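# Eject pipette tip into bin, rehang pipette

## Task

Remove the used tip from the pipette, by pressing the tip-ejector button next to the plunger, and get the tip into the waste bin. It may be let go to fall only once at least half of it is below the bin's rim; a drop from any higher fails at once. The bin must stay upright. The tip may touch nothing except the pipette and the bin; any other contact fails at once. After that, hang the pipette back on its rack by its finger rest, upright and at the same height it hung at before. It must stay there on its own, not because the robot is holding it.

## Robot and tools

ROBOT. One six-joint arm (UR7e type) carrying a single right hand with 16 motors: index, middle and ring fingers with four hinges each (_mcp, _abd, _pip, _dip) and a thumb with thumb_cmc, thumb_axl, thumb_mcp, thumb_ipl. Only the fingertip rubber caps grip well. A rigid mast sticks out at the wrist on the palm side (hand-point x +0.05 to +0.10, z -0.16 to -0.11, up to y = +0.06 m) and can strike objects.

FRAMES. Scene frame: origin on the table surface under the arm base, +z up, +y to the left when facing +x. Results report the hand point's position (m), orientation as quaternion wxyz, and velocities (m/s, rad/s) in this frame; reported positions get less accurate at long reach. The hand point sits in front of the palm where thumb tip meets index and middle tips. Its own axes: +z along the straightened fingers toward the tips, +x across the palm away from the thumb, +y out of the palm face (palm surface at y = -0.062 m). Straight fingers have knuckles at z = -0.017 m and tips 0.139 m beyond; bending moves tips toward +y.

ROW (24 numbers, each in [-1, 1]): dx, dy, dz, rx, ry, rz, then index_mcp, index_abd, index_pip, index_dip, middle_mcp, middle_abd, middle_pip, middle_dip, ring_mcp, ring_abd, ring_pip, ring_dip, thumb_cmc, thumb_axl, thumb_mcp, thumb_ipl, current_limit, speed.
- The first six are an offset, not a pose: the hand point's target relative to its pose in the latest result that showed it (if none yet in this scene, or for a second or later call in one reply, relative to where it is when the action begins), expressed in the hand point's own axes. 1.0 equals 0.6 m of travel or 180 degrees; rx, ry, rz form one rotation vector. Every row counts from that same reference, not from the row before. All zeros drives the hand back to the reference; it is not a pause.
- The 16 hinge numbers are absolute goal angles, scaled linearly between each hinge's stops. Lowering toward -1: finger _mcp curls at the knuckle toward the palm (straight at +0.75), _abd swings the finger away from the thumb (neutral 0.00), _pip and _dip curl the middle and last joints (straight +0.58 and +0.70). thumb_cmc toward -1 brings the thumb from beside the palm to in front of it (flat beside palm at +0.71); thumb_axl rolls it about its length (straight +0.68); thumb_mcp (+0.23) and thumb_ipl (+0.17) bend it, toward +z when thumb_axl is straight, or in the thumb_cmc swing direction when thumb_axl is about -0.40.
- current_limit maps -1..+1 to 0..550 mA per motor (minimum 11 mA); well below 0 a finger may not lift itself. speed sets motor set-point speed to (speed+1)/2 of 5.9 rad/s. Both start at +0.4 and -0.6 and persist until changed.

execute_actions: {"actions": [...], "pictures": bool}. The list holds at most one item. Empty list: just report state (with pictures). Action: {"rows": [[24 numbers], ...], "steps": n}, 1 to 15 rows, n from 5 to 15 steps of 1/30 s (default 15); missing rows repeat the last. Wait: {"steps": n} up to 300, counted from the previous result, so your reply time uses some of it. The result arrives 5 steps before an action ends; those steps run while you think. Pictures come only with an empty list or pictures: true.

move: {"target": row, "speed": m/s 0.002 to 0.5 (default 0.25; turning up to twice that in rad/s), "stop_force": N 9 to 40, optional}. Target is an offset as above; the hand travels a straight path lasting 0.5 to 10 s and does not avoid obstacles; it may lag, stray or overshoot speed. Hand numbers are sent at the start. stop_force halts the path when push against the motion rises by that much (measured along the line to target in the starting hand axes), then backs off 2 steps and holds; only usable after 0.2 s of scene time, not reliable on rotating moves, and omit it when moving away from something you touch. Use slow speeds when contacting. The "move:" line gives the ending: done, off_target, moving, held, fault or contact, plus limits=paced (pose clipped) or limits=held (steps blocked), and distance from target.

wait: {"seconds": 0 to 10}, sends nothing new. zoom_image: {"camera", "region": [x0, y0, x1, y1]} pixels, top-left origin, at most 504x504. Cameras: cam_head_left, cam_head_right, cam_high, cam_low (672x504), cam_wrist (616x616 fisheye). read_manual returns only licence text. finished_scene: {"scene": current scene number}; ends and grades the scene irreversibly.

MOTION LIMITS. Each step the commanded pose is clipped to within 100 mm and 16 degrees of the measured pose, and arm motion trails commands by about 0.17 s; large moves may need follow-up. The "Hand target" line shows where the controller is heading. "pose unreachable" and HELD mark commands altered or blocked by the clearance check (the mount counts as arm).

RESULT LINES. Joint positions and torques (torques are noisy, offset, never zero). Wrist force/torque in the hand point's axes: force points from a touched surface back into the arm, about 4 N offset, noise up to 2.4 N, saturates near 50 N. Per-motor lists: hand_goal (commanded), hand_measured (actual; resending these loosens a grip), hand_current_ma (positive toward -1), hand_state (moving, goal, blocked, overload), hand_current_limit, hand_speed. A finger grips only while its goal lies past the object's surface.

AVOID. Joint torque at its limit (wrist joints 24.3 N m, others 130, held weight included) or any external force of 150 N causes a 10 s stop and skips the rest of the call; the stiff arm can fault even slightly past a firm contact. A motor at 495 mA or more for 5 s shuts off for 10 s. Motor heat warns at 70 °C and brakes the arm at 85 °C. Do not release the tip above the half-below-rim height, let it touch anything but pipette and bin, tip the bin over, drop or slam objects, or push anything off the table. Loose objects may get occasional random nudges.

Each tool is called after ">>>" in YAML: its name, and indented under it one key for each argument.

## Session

>>> execute_actions:
  actions: []

Scene clock: 0.00 s of 9600.00 s.
end_effector_position=(+0.8338, -0.0793, +0.2989) hand_goal=(+0.754, +0.000, +0.576, +0.696, +0.754, +0.000, +0.576, +0.696, +0.754, +0.000, +0.576, +0.696, +0.714, +0.678, +0.226, +0.168) hand_measured=(+0.754, +0.000, +0.576, +0.696, +0.754, +0.000, +0.576, +0.696, +0.754, +0.000, +0.576, +0.696, +0.714, +0.678, +0.226, +0.168) hand_current_ma=(+0, +0, +0, +0, +0, +0, +0, +0, +0, +0, +0, +0, +0, +0, +0, +0) hand_state=(goal, goal, goal, goal, goal, goal, goal, goal, goal, goal, goal, goal, goal, goal, goal, goal) hand_current_limit=0.40 hand_speed=-0.60 end_effector_quat_wxyz=(+0.148, -0.014, +0.966, -0.210) end_effector_velocity=(+0.000, +0.001, +0.000) end_effector_angular_velocity=(+0.000, -0.001, +0.001)
Joint positions: [-0.229 -0.912  1.171 -2.257 -1.877 -1.938]
Joint velocities: [ 0.001 -0.     0.    -0.001  0.001 -0.   ]
Joint torques (N m, as the arm reports them, + toward a larger angle): no reading
Motor temperatures (°C, as the motors report them): [34 36 32 40 36 42]
Wrist force (N, on the end effector, along its own x y z axes, offset not removed): no reading
Wrist torque (N m, same axes, about the end effector's origin, offset not removed): no reading
Hand target: +0.834, -0.079, +0.299; +0.148, -0.014, +0.966, -0.210
camera_calibration (this result's frames):
cam_wrist: T_world_to_cam=[[0.749379, 0.66196, 0.0155286, -0.55106], [0.179871, -0.226084, 0.957357, -0.491274], [0.637243, -0.71463, -0.28849, -0.376517], [0, 0, 0, 1]] pos_world=[0.741251, -0.0153596, 0.37026]

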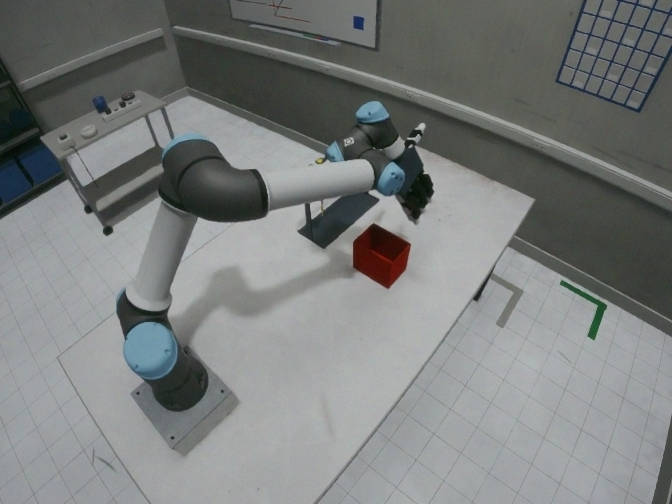

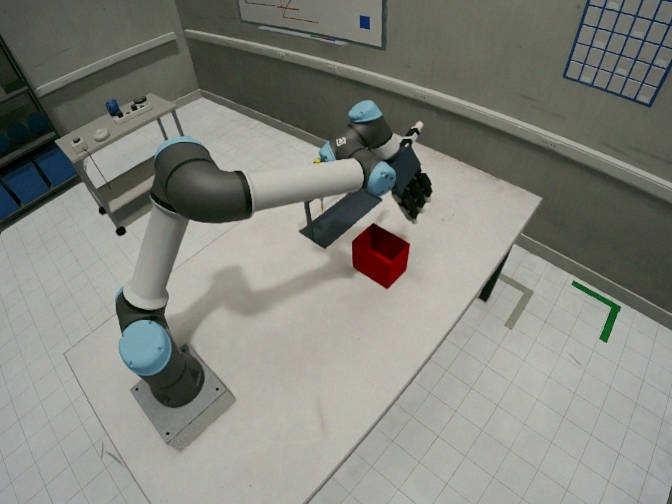

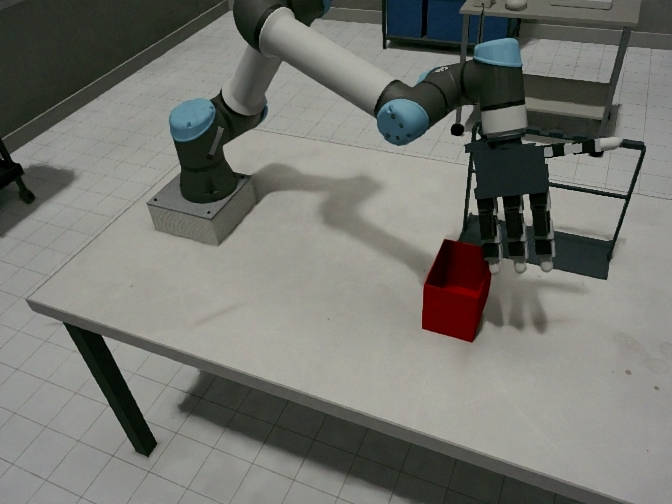

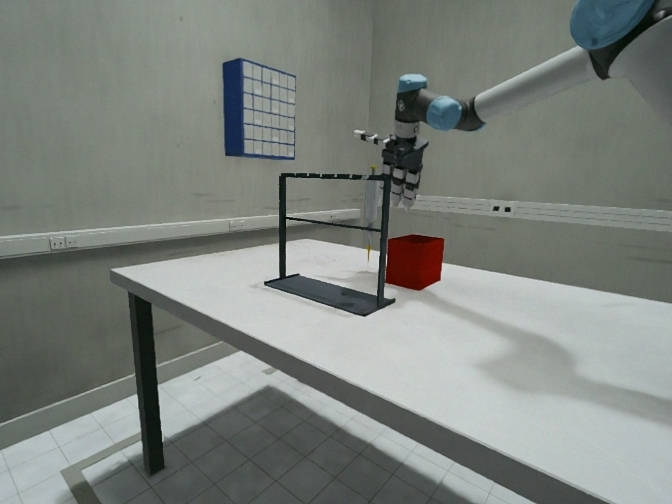

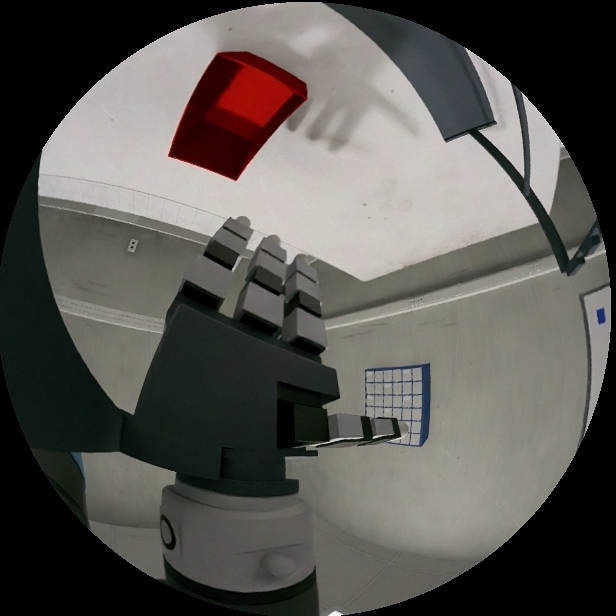

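>>> zoom_image:
  camera: "cam_low"
  region: [260, 150, 450, 320]

>>> zoom_image:
  camera: "cam_low"
  region: [340, 155, 400, 200]

>>> zoom_image:
  camera: "cam_head_left"
  region: [280, 130, 430, 300]

Region (260, 150, 450, 320) of cam_low's 672x504 image, scaled by 2.653, with more detail than that image has; it fills the top 451 rows of this view, and the rest is white.

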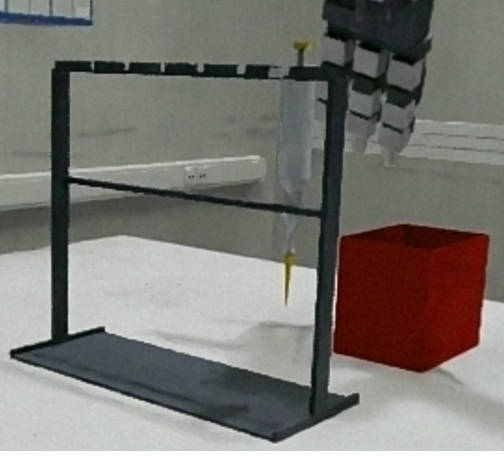

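Region (340, 155, 400, 200) of cam_low's 672x504 image, scaled by 8.400, with more detail than that image has; it fills the top 378 rows of this view, and the rest is white.

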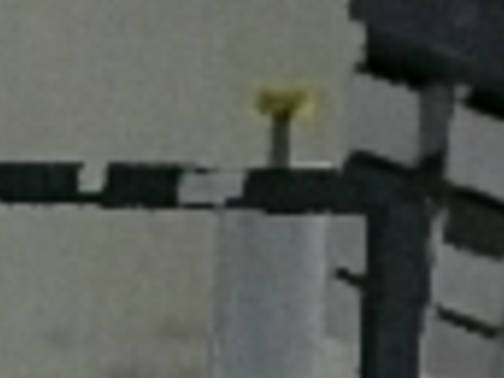

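Region (280, 130, 430, 300) of cam_head_left's 672x504 image, scaled by 2.965, with more detail than that image has; it fills the left 445 columns of this view, and the rest is white.

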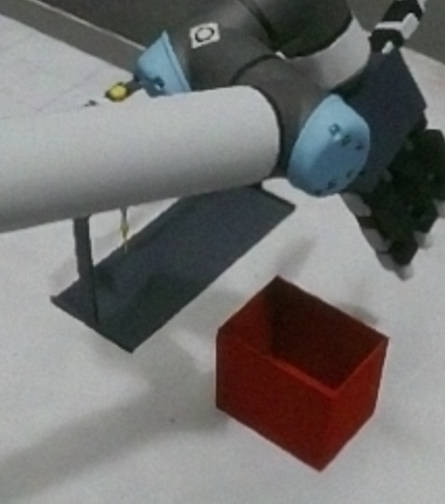

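>>> move:
  target: [0.1729, 0.2888, -0.1063, -0.2333, -0.4193, 0.0058, 0.80, 0, 0.58, 0.70, 0.80, 0, 0.58, 0.70, 0.98, -0.9, 0.97, 0.97, 0.714, 0.678, 0.85, 0.168, 0.6, -0.5]
  speed: 0.3

Scene clock: 4.87 s of 9600.00 s.
end_effector_position=(+0.7219, +0.0947, +0.2542) hand_goal=(+0.800, +0.000, +0.580, +0.700, +0.800, +0.000, +0.580, +0.700, +0.980, -0.900, +0.970, +0.970, +0.714, +0.678, +0.850, +0.168) hand_measured=(+0.796, -0.002, +0.576, +0.696, +0.798, -0.002, +0.576, +0.696, +0.980, -0.900, +0.970, +0.972, +0.712, +0.678, +0.852, +0.168) hand_current_ma=(-16, -13, -16, -15, -15, -12, -16, -16, +3, +1, +4, +11, -13, -4, +18, -2) hand_state=(goal, goal, goal, goal, goal, goal, goal, goal, goal, goal, goal, goal, goal, goal, goal, goal) hand_current_limit=0.60 hand_speed=-0.50 end_effector_quat_wxyz=(+0.682, -0.178, +0.686, +0.179) end_effector_velocity=(-0.000, +0.001, +0.000) end_effector_angular_velocity=(+0.008, -0.010, +0.004)
Joint positions: [-0.355 -0.554  1.612 -4.205 -0.663 -1.564]
Joint velocities: [ 0.002  0.008 -0.011 -0.019  0.002  0.018]
Joint torques (N m, as the arm reports them, + toward a larger angle): [ 10.38 -42.11 -18.93  -3.11   1.22   1.47]
Motor temperatures (°C, as the motors report them): [34 36 32 40 36 42]
Wrist force (N, on the end effector, along its own x y z axes, offset not removed): [-0.3 -1.3 2.6]
Wrist torque (N m, same axes, about the end effector's origin, offset not removed): [-0.44 0.03 -0.19]
Hand target: +0.722, +0.095, +0.254; +0.683, -0.178, +0.686, +0.179
Off the commanded pose: 0.000 m, 0 deg.
Kept back: nothing.
move: done
camera_calibration (this result's frames):
cam_wrist: T_world_to_cam=[[-0.351309, 0.51514, 0.781801, 0.0320128], [-0.309419, -0.851987, 0.422347, 0.159496], [0.883653, -0.0935295, 0.458705, -0.62037], [0, 0, 0, 1]] pos_world=[0.608789, 0.0613749, 0.192176]

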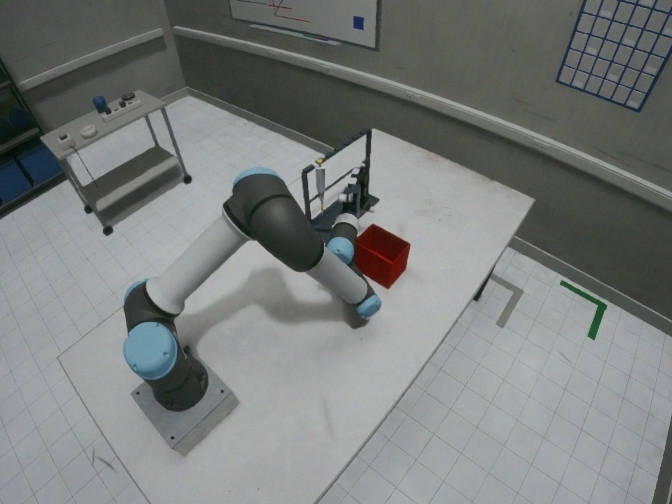

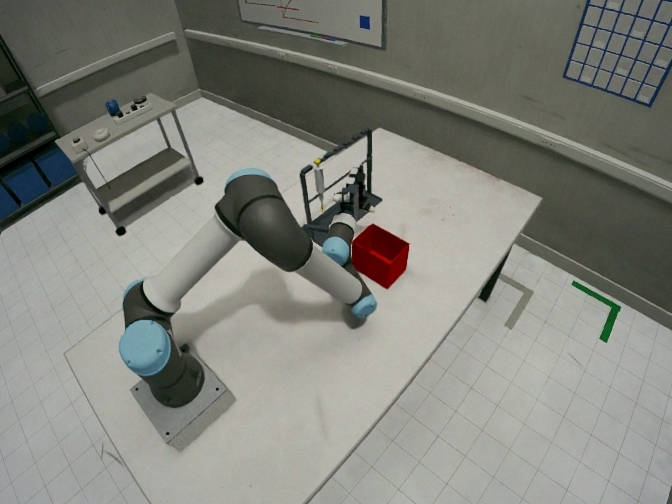

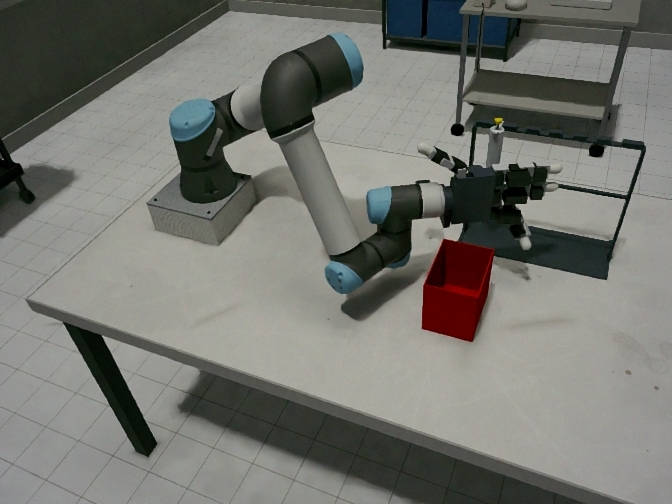

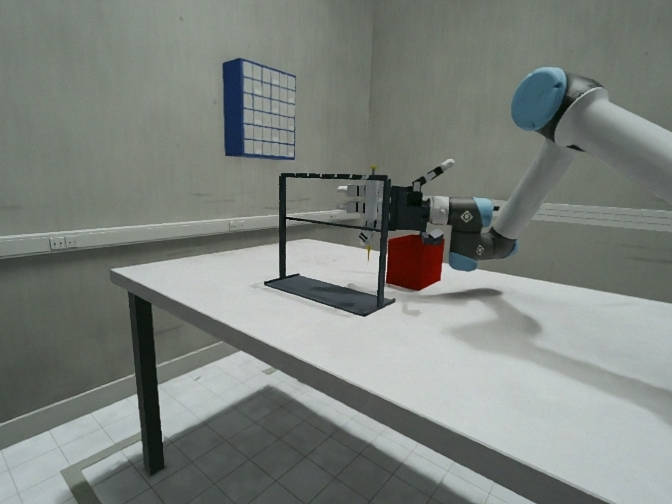

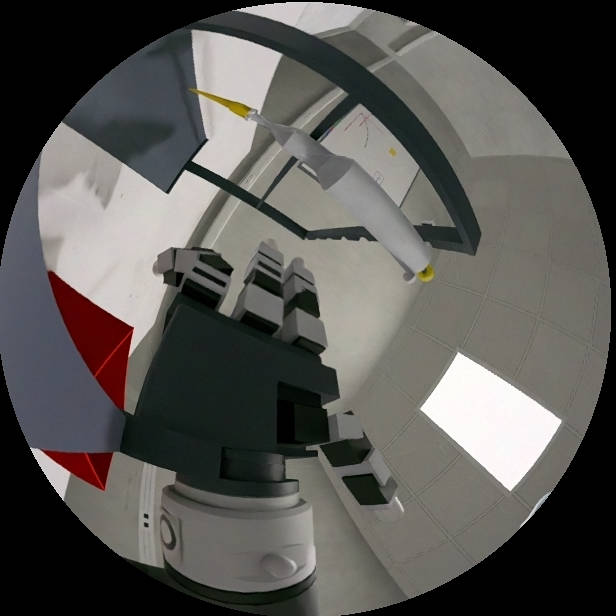

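>>> move:
  target: [0.0012, 0.121, 0.0671, 0, 0, 0, 0.80, 0, 0.58, 0.70, 0.80, 0, 0.58, 0.70, 0.98, -0.9, 0.97, 0.97, 0.714, 0.678, 0.85, 0.168, 0.6, -0.5]
  speed: 0.1

>>> zoom_image:
  camera: "cam_high"
  region: [450, 100, 570, 200]

>>> zoom_image:
  camera: "cam_head_left"
  region: [290, 140, 370, 210]

>>> zoom_image:
  camera: "cam_low"
  region: [310, 155, 410, 270]

Scene clock: 7.03 s of 9600.00 s.
end_effector_position=(+0.7216, +0.1776, +0.2533) hand_goal=(+0.800, +0.000, +0.580, +0.700, +0.800, +0.000, +0.580, +0.700, +0.980, -0.900, +0.970, +0.970, +0.714, +0.678, +0.850, +0.168) hand_measured=(+0.798, -0.002, +0.576, +0.696, +0.798, -0.002, +0.578, +0.696, +0.980, -0.900, +0.970, +0.972, +0.712, +0.678, +0.852, +0.168) hand_current_ma=(-13, -13, -16, -15, -11, -12, -15, -16, +3, +0, +4, +11, -11, -4, +18, -2) hand_state=(goal, goal, goal, goal, goal, goal, goal, goal, goal, goal, goal, goal, goal, goal, goal, goal) hand_current_limit=0.60 hand_speed=-0.50 end_effector_quat_wxyz=(+0.682, -0.178, +0.686, +0.178) end_effector_velocity=(+0.000, +0.002, -0.000) end_effector_angular_velocity=(-0.000, +0.000, -0.000)
Joint positions: [-0.212 -0.562  1.638 -4.222 -0.805 -1.565]
Joint velocities: [ 0.004  0.001 -0.001  0.    -0.004 -0.   ]
Joint torques (N m, as the arm reports them, + toward a larger angle): [ 10.79 -41.66 -18.49   0.12  -1.49  -1.76]
Motor temperatures (°C, as the motors report them): [34 36 32 40 36 42]
Wrist force (N, on the end effector, along its own x y z axes, offset not removed): [-0.3 -0.3 -2.3]
Wrist torque (N m, same axes, about the end effector's origin, offset not removed): [0.23 -0.09 -0.06]
Hand target: +0.722, +0.178, +0.253; +0.682, -0.178, +0.686, +0.178
Off the commanded pose: 0.000 m, 0 deg.
Kept back: nothing.
move: done
camera_calibration (this result's frames):
cam_wrist: T_world_to_cam=[[-0.351228, 0.515357, 0.781694, -0.0101132], [-0.309363, -0.851872, 0.422622, 0.230222], [0.883704, -0.0933906, 0.458634, -0.612062], [0, 0, 0, 1]] pos_world=[0.608552, 0.14417, 0.191321]

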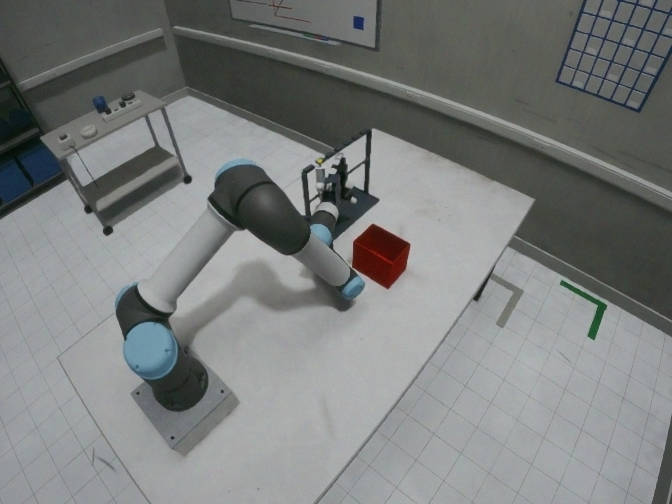

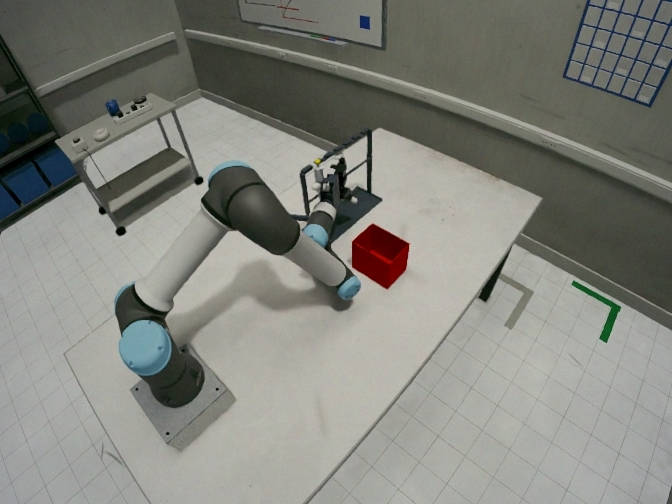

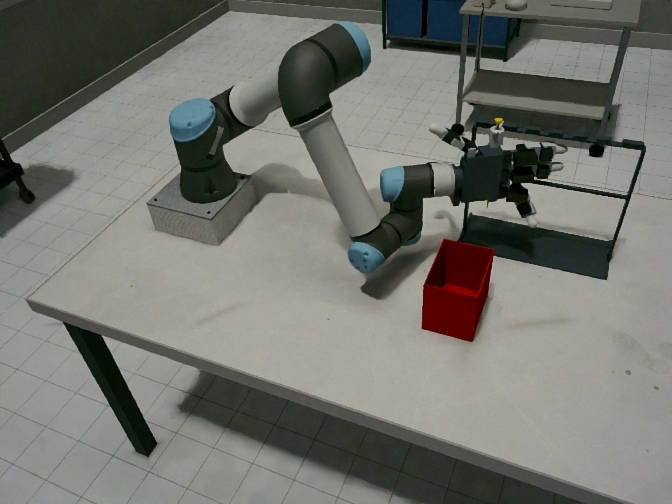

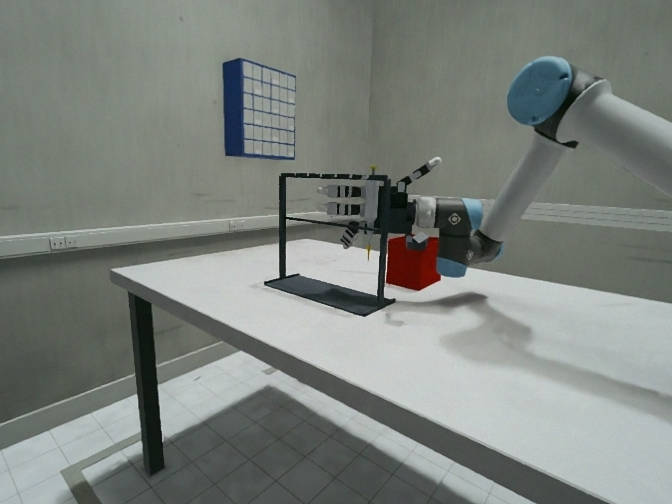

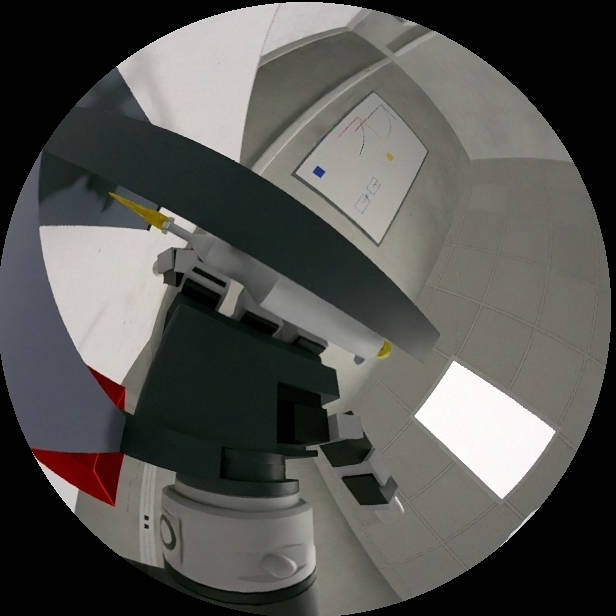

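Region (450, 100, 570, 200) of cam_high's 672x504 image, scaled by 4.200, with more detail than that image has.

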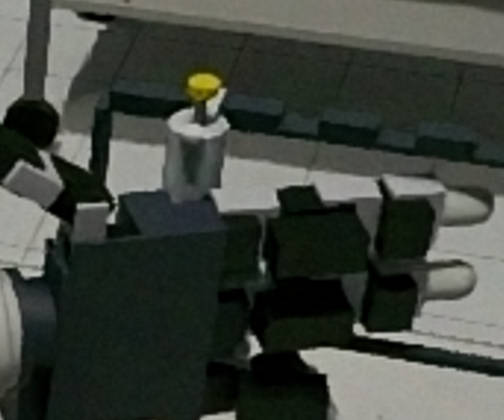

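Region (290, 140, 370, 210) of cam_head_left's 672x504 image, scaled by 6.300, with more detail than that image has; it fills the top 441 rows of this view, and the rest is white.

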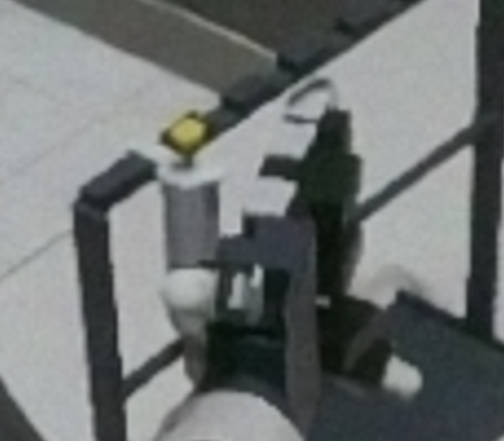

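Region (310, 155, 410, 270) of cam_low's 672x504 image, scaled by 4.383, with more detail than that image has; it fills the left 438 columns of this view, and the rest is white.

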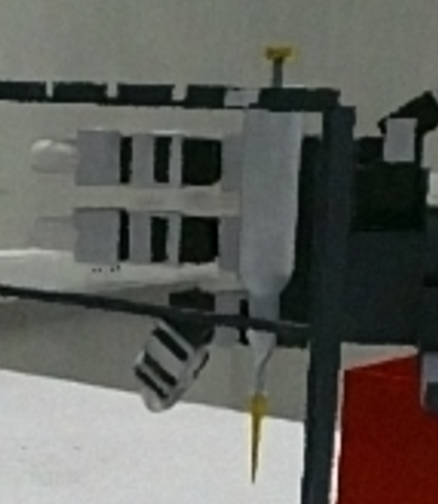

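>>> move:
  target: [0, 0.0182, 0.0101, 0, 0, 0, 0.342, 0, -0.051, -0.754, 0.342, 0, -0.051, -0.754, 0.98, -0.9, 0.97, 0.97, 0.714, 0.678, 0.85, 0.168, 0.6, -0.5]
  speed: 0.02

>>> zoom_image:
  camera: "cam_wrist"
  region: [100, 160, 460, 440]

>>> zoom_image:
  camera: "cam_low"
  region: [320, 160, 400, 260]

Scene clock: 8.80 s of 9600.00 s.
end_effector_position=(+0.7216, +0.1900, +0.2533) hand_goal=(+0.342, +0.000, -0.050, -0.754, +0.342, +0.000, -0.050, -0.754, +0.980, -0.900, +0.970, +0.970, +0.714, +0.678, +0.850, +0.168) hand_measured=(+0.344, -0.002, -0.046, -0.752, +0.344, -0.002, -0.046, -0.750, +0.980, -0.900, +0.970, +0.972, +0.712, +0.678, +0.852, +0.168) hand_current_ma=(+12, -13, +16, +15, +11, -12, +16, +15, +3, +0, +4, +11, -11, -4, +18, -2) hand_state=(goal, goal, goal, goal, goal, goal, goal, goal, goal, goal, goal, goal, goal, goal, goal, goal) hand_current_limit=0.60 hand_speed=-0.50 end_effector_quat_wxyz=(+0.682, -0.178, +0.686, +0.178) end_effector_velocity=(-0.000, +0.000, -0.000) end_effector_angular_velocity=(-0.000, +0.000, +0.001)
Joint positions: [-0.19  -0.562  1.638 -4.222 -0.828 -1.565]
Joint velocities: [ 0.     0.    -0.     0.     0.001 -0.   ]
Joint torques (N m, as the arm reports them, + toward a larger angle): [ 11.33 -59.03  -5.02   0.24  -1.35  -1.73]
Motor temperatures (°C, as the motors report them): [34 36 32 40 36 42]
Wrist force (N, on the end effector, along its own x y z axes, offset not removed): [-0.2 -4.0 2.7]
Wrist torque (N m, same axes, about the end effector's origin, offset not removed): [-0.71 -0.01 -0.33]
Hand target: +0.722, +0.190, +0.253; +0.682, -0.178, +0.686, +0.178
Off the commanded pose: 0.000 m, 0 deg.
Kept back: nothing.
move: done
camera_calibration (this result's frames):
cam_wrist: T_world_to_cam=[[-0.351202, 0.515389, 0.781685, -0.016551], [-0.309349, -0.851855, 0.422666, 0.240841], [0.88372, -0.0933721, 0.458608, -0.610862], [0, 0, 0, 1]] pos_world=[0.608522, 0.156654, 0.191289]

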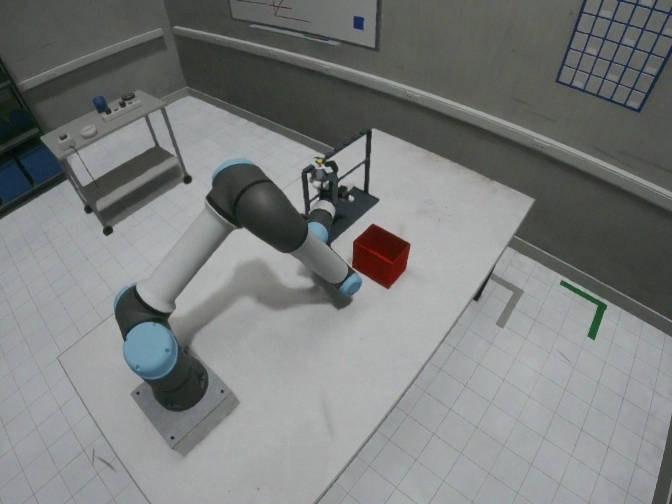

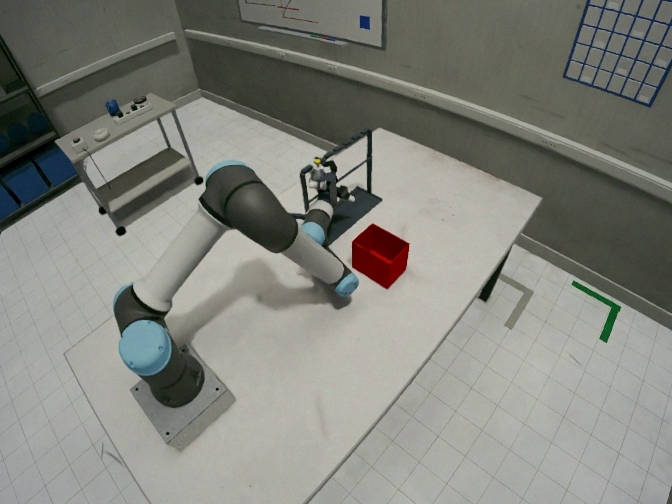

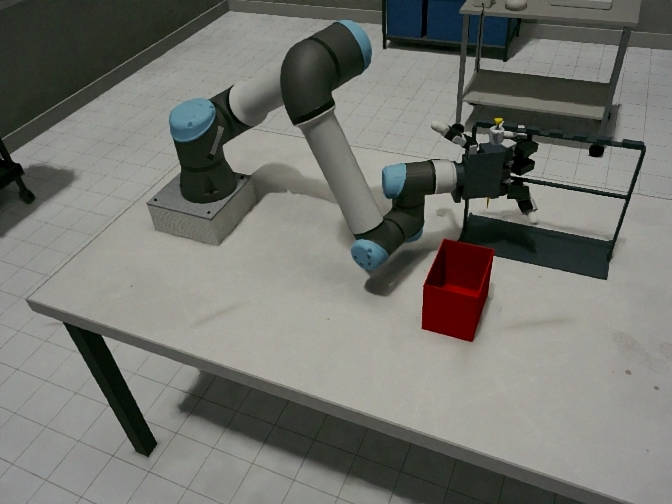

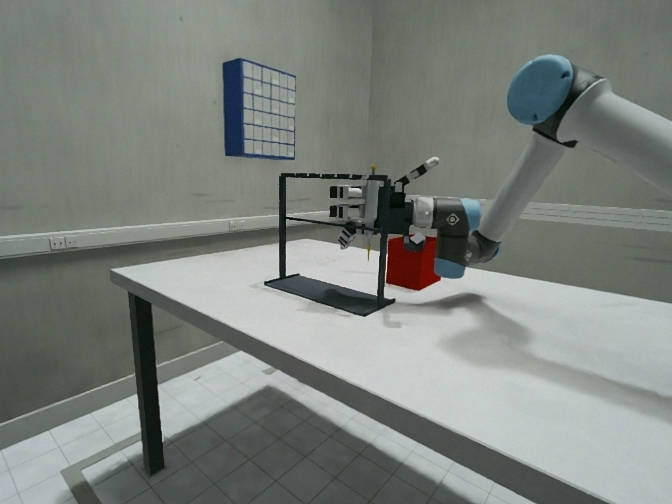

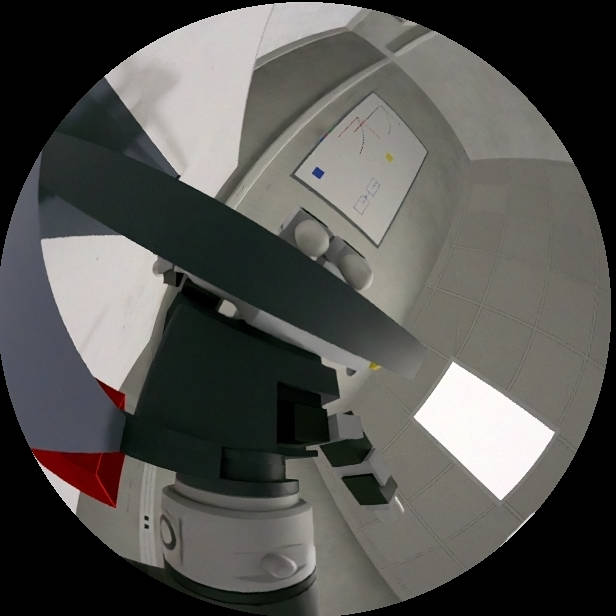

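Region (100, 160, 460, 440) of cam_wrist's 616x616 image, scaled by 1.400, with more detail than that image has.

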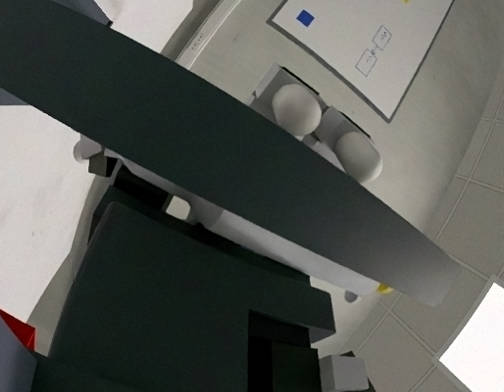

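Region (320, 160, 400, 260) of cam_low's 672x504 image, scaled by 5.040, with more detail than that image has; it fills the left 403 columns of this view, and the rest is white.

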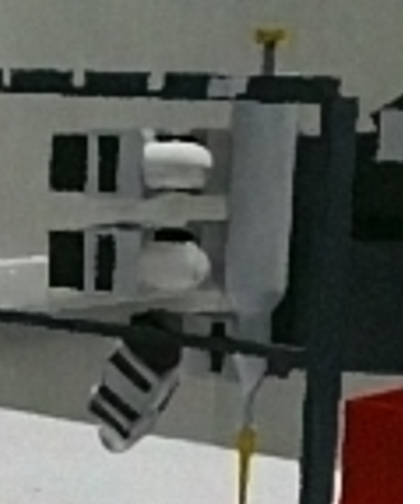

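>>> execute_actions:
  actions:
    - {"rows": [[0, 0.002, 0.001, 0, 0, 0, -0.09, 0, -0.051, -0.91, -0.09, 0, -0.051, -0.91, 0.98, -0.9, 0.97, 0.97, 0.714, 0.678, 0.85, 0.168, 0.6, -0.5]], "steps": 13}

>>> execute_actions:
  actions:
    - {"rows": [[0, 0, 0, 0, 0, 0, -0.09, 0, -0.38, -0.58, -0.09, 0, -0.38, -0.58, 0.98, -0.9, 0.97, 0.97, 0.714, 0.678, 0.85, 0.168, 0.6, -0.5]], "steps": 15}
  pictures: true

>>> zoom_image:
  camera: "cam_low"
  region: [320, 160, 400, 260]

Scene clock: 9.43 s of 9600.00 s.
end_effector_position=(+0.7216, +0.1912, +0.2533) hand_goal=(-0.090, +0.000, -0.050, -0.910, -0.090, +0.000, -0.050, -0.910, +0.980, -0.900, +0.970, +0.970, +0.714, +0.678, +0.850, +0.168) hand_measured=(+0.130, -0.002, -0.046, -0.906, +0.128, -0.002, -0.046, -0.906, +0.980, -0.900, +0.970, +0.972, +0.712, +0.678, +0.852, +0.168) hand_current_ma=(+78, -13, +16, +11, +68, -12, +16, +11, +3, +0, +4, +11, -11, -4, +18, -2) hand_state=(moving, goal, goal, moving, moving, goal, goal, moving, goal, goal, goal, goal, goal, goal, goal, goal) hand_current_limit=0.60 hand_speed=-0.50 end_effector_quat_wxyz=(+0.682, -0.178, +0.686, +0.178) end_effector_velocity=(+0.000, +0.001, -0.001) end_effector_angular_velocity=(+0.001, +0.002, -0.002)
Joint positions: [-0.188 -0.562  1.638 -4.222 -0.83  -1.565]
Joint velocities: [ 0.003 -0.     0.001  0.001 -0.005 -0.   ]
Joint torques (N m, as the arm reports them, + toward a larger angle): [ 10.82 -58.25  -0.71  -1.94  -1.18  -1.76]
Motor temperatures (°C, as the motors report them): [34 36 32 40 36 42]
Wrist force (N, on the end effector, along its own x y z axes, offset not removed): [-0.4 -1.1 3.1]
Wrist torque (N m, same axes, about the end effector's origin, offset not removed): [-0.28 0.07 -0.34]
Steps of this call (steps 1 to 11: nothing new was sent; steps 12 to 19: the first 8 steps of this action). Readings (end_effector_position | what the end effector reports):
12: (+0.7216, +0.1901, +0.2533) | hand_goal=(-0.090, +0.000, -0.050, -0.910, -0.090, +0.000, -0.050, -0.910, +0.980, -0.900, +0.970, +0.970, +0.714, +0.678, +0.850, +0.168) hand_measured=(+0.344, -0.002, -0.046, -0.752, +0.344, -0.002, -0.046, -0.750, +0.980, -0.900, +0.970, +0.972, +0.712, +0.678, +0.852, +0.168) hand_current_ma=(+12, -13, +16, +15, +11, -12, +16, +15, +3, +0, +4, +11, -11, -4, +18, -2) hand_state=(moving, goal, goal, moving, moving, goal, goal, moving, goal, goal, goal, goal, goal, goal, goal, goal) hand_current_limit=0.60 hand_speed=-0.50
13: (+0.7216, +0.1902, +0.2533) | hand_goal=(-0.090, +0.000, -0.050, -0.910, -0.090, +0.000, -0.050, -0.910, +0.980, -0.900, +0.970, +0.970, +0.714, +0.678, +0.850, +0.168) hand_measured=(+0.342, -0.002, -0.046, -0.756, +0.340, -0.002, -0.046, -0.754, +0.980, -0.900, +0.970, +0.972, +0.712, +0.678, +0.852, +0.168) hand_current_ma=(+138, -13, +16, +110, +128, -12, +16, +112, +3, +0, +4, +11, -11, -4, +18, -2) hand_state=(moving, goal, goal, moving, moving, goal, goal, moving, goal, goal, goal, goal, goal, goal, goal, goal) hand_current_limit=0.60 hand_speed=-0.50
15: (+0.7216, +0.1908, +0.2533) | hand_goal=(-0.090, +0.000, -0.050, -0.910, -0.090, +0.000, -0.050, -0.910, +0.980, -0.900, +0.970, +0.970, +0.714, +0.678, +0.850, +0.168) hand_measured=(+0.284, -0.002, -0.046, -0.818, +0.282, -0.002, -0.046, -0.818, +0.980, -0.900, +0.970, +0.972, +0.712, +0.678, +0.852, +0.168) hand_current_ma=(+90, -13, +16, +77, +78, -12, +16, +79, +3, +0, +4, +11, -11, -4, +18, -2) hand_state=(moving, goal, goal, moving, moving, goal, goal, moving, goal, goal, goal, goal, goal, goal, goal, goal) hand_current_limit=0.60 hand_speed=-0.50
19: the state above

Scene clock: 9.93 s of 9600.00 s.
end_effector_position=(+0.7216, +0.1914, +0.2533) hand_goal=(-0.090, +0.000, -0.380, -0.580, -0.090, +0.000, -0.380, -0.580, +0.980, -0.900, +0.970, +0.970, +0.714, +0.678, +0.850, +0.168) hand_measured=(-0.086, -0.002, -0.354, -0.606, -0.086, -0.002, -0.356, -0.606, +0.980, -0.900, +0.970, +0.972, +0.712, +0.678, +0.852, +0.168) hand_current_ma=(+14, -13, -19, +13, +15, -12, -20, +13, +3, +0, +4, +11, -11, -4, +18, -2) hand_state=(goal, goal, moving, moving, goal, goal, moving, moving, goal, goal, goal, goal, goal, goal, goal, goal) hand_current_limit=0.60 hand_speed=-0.50 end_effector_quat_wxyz=(+0.682, -0.178, +0.686, +0.178) end_effector_velocity=(-0.000, +0.000, -0.000) end_effector_angular_velocity=(-0.000, -0.000, +0.001)
Joint positions: [-0.187 -0.562  1.638 -4.222 -0.83  -1.565]
Joint velocities: [ 0.     0.     0.    -0.001  0.001 -0.   ]
Joint torques (N m, as the arm reports them, + toward a larger angle): [ 10.3  -58.21  -1.46  -2.71  -1.22  -1.57]
Motor temperatures (°C, as the motors report them): [34 36 32 40 36 42]
Wrist force (N, on the end effector, along its own x y z axes, offset not removed): [-2.4 -1.2 4.3]
Wrist torque (N m, same axes, about the end effector's origin, offset not removed): [-0.50 0.20 -0.53]
Off your previous action's commanded pose: 0.000 m, 0 deg at its last step (step 5 of this call).
Steps of this call (steps 1 to 5: the last 5 steps of your previous action; steps 6 to 15: the first 10 steps of this action, its rows measured from where the robot was after step 5). Readings (end_effector_position | what the end effector reports):
5: (+0.7216, +0.1914, +0.2533) | hand_goal=(-0.090, +0.000, -0.050, -0.910, -0.090, +0.000, -0.050, -0.910, +0.980, -0.900, +0.970, +0.970, +0.714, +0.678, +0.850, +0.168) hand_measured=(-0.060, -0.002, -0.046, -0.906, -0.062, -0.002, -0.046, -0.906, +0.980, -0.900, +0.970, +0.972, +0.712, +0.678, +0.852, +0.168) hand_current_ma=(-11, -13, +14, +15, -13, -12, +13, +16, +3, +0, +4, +11, -11, -4, +18, -2) hand_state=(moving, goal, goal, goal, moving, goal, goal, goal, goal, goal, goal, goal, goal, goal, goal, goal) hand_current_limit=0.60 hand_speed=-0.50
6: (+0.7216, +0.1914, +0.2533) | hand_goal=(-0.090, +0.000, -0.380, -0.580, -0.090, +0.000, -0.380, -0.580, +0.980, -0.900, +0.970, +0.970, +0.714, +0.678, +0.850, +0.168) hand_measured=(-0.080, -0.002, -0.046, -0.906, -0.080, -0.002, -0.048, -0.906, +0.980, -0.900, +0.970, +0.972, +0.712, +0.678, +0.852, +0.168) hand_current_ma=(-14, -13, +14, +15, -11, -12, +14, +16, +3, +0, +4, +11, -11, -4, +18, -2) hand_state=(moving, goal, moving, moving, moving, goal, moving, moving, goal, goal, goal, goal, goal, goal, goal, goal) hand_current_limit=0.60 hand_speed=-0.50
7: (+0.7216, +0.1914, +0.2533) | hand_goal=(-0.090, +0.000, -0.380, -0.580, -0.090, +0.000, -0.380, -0.580, +0.980, -0.900, +0.970, +0.970, +0.714, +0.678, +0.850, +0.168) hand_measured=(-0.086, -0.002, -0.050, -0.904, -0.086, -0.002, -0.052, -0.904, +0.980, -0.900, +0.970, +0.972, +0.712, +0.678, +0.852, +0.168) hand_current_ma=(+9, -13, +119, -99, +12, -12, +114, -101, +3, +0, +4, +11, -11, -4, +18, -2) hand_state=(moving, goal, moving, moving, moving, goal, moving, moving, goal, goal, goal, goal, goal, goal, goal, goal) hand_current_limit=0.60 hand_speed=-0.50
9: (+0.7216, +0.1914, +0.2533) | hand_goal=(-0.090, +0.000, -0.380, -0.580, -0.090, +0.000, -0.380, -0.580, +0.980, -0.900, +0.970, +0.970, +0.714, +0.678, +0.850, +0.168) hand_measured=(-0.086, -0.002, -0.112, -0.844, -0.086, -0.002, -0.114, -0.846, +0.980, -0.900, +0.970, +0.972, +0.712, +0.678, +0.852, +0.168) hand_current_ma=(+17, -13, +86, -78, +19, -12, +81, -79, +3, +0, +4, +11, -11, -4, +18, -2) hand_state=(goal, goal, moving, moving, goal, goal, moving, moving, goal, goal, goal, goal, goal, goal, goal, goal) hand_current_limit=0.60 hand_speed=-0.50
13: (+0.7216, +0.1914, +0.2533) | hand_goal=(-0.090, +0.000, -0.380, -0.580, -0.090, +0.000, -0.380, -0.580, +0.980, -0.900, +0.970, +0.970, +0.714, +0.678, +0.850, +0.168) hand_measured=(-0.086, -0.002, -0.276, -0.684, -0.086, -0.002, -0.276, -0.684, +0.980, -0.900, +0.970, +0.972, +0.712, +0.678, +0.852, +0.168) hand_current_ma=(+17, -13, +79, -72, +19, -12, +75, -74, +3, +0, +4, +11, -11, -4, +18, -2) hand_state=(goal, goal, moving, moving, goal, goal, moving, moving, goal, goal, goal, goal, goal, goal, goal, goal) hand_current_limit=0.60 hand_speed=-0.50
15: the state above
camera_calibration (this result's frames):
cam_wrist: T_world_to_cam=[[-0.351194, 0.515391, 0.781688, -0.0172572], [-0.309344, -0.851853, 0.422672, 0.241946], [0.883725, -0.0933708, 0.458599, -0.610692], [0, 0, 0, 1]] pos_world=[0.608467, 0.157976, 0.191288]

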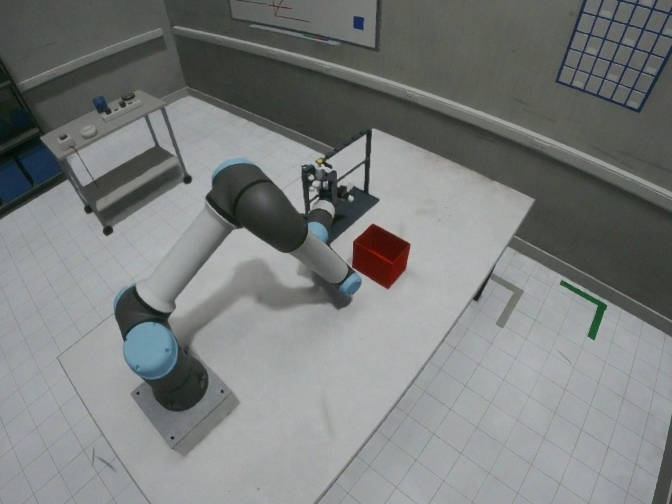

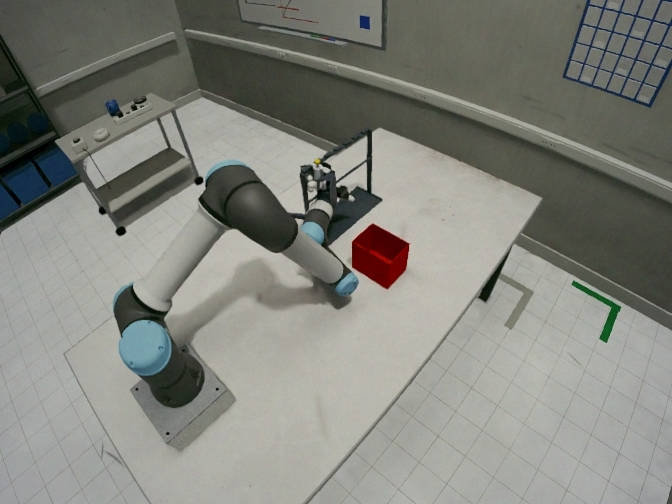

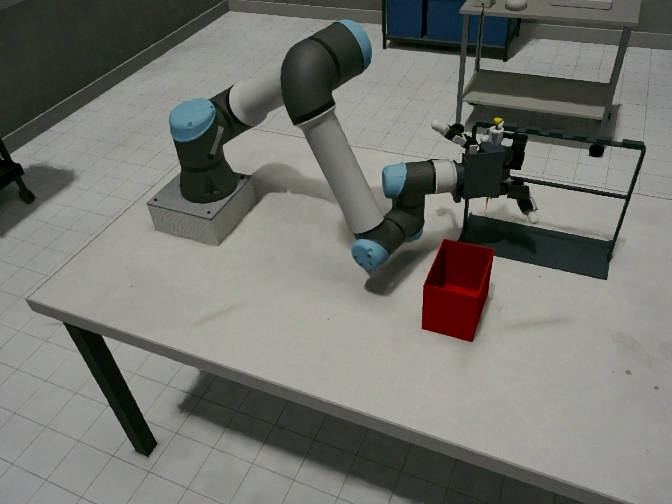

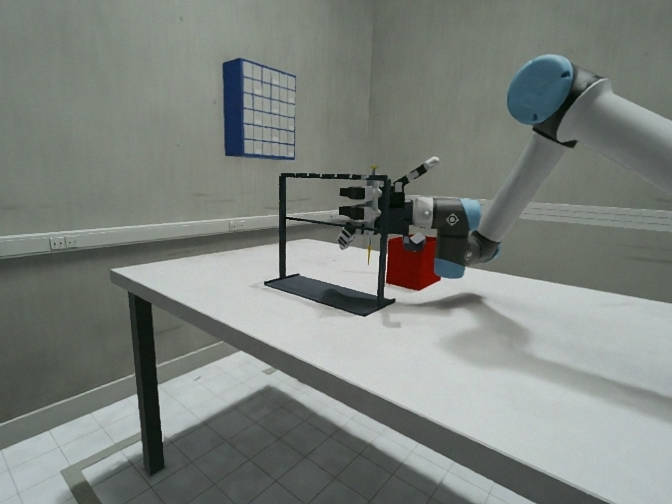

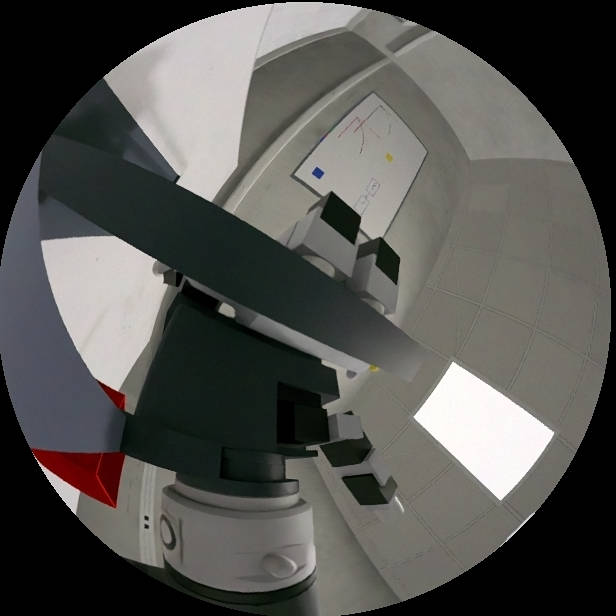

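Region (320, 160, 400, 260) of cam_low's 672x504 image, scaled by 5.040, with more detail than that image has; it fills the left 403 columns of this view, and the rest is white.

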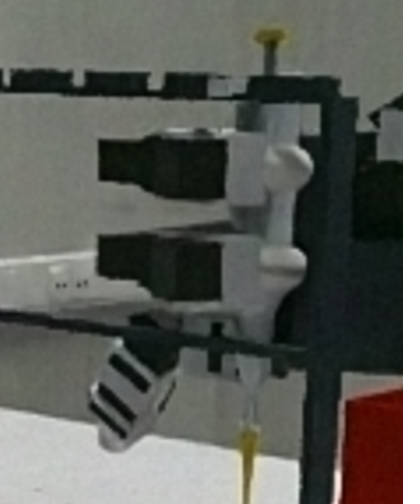

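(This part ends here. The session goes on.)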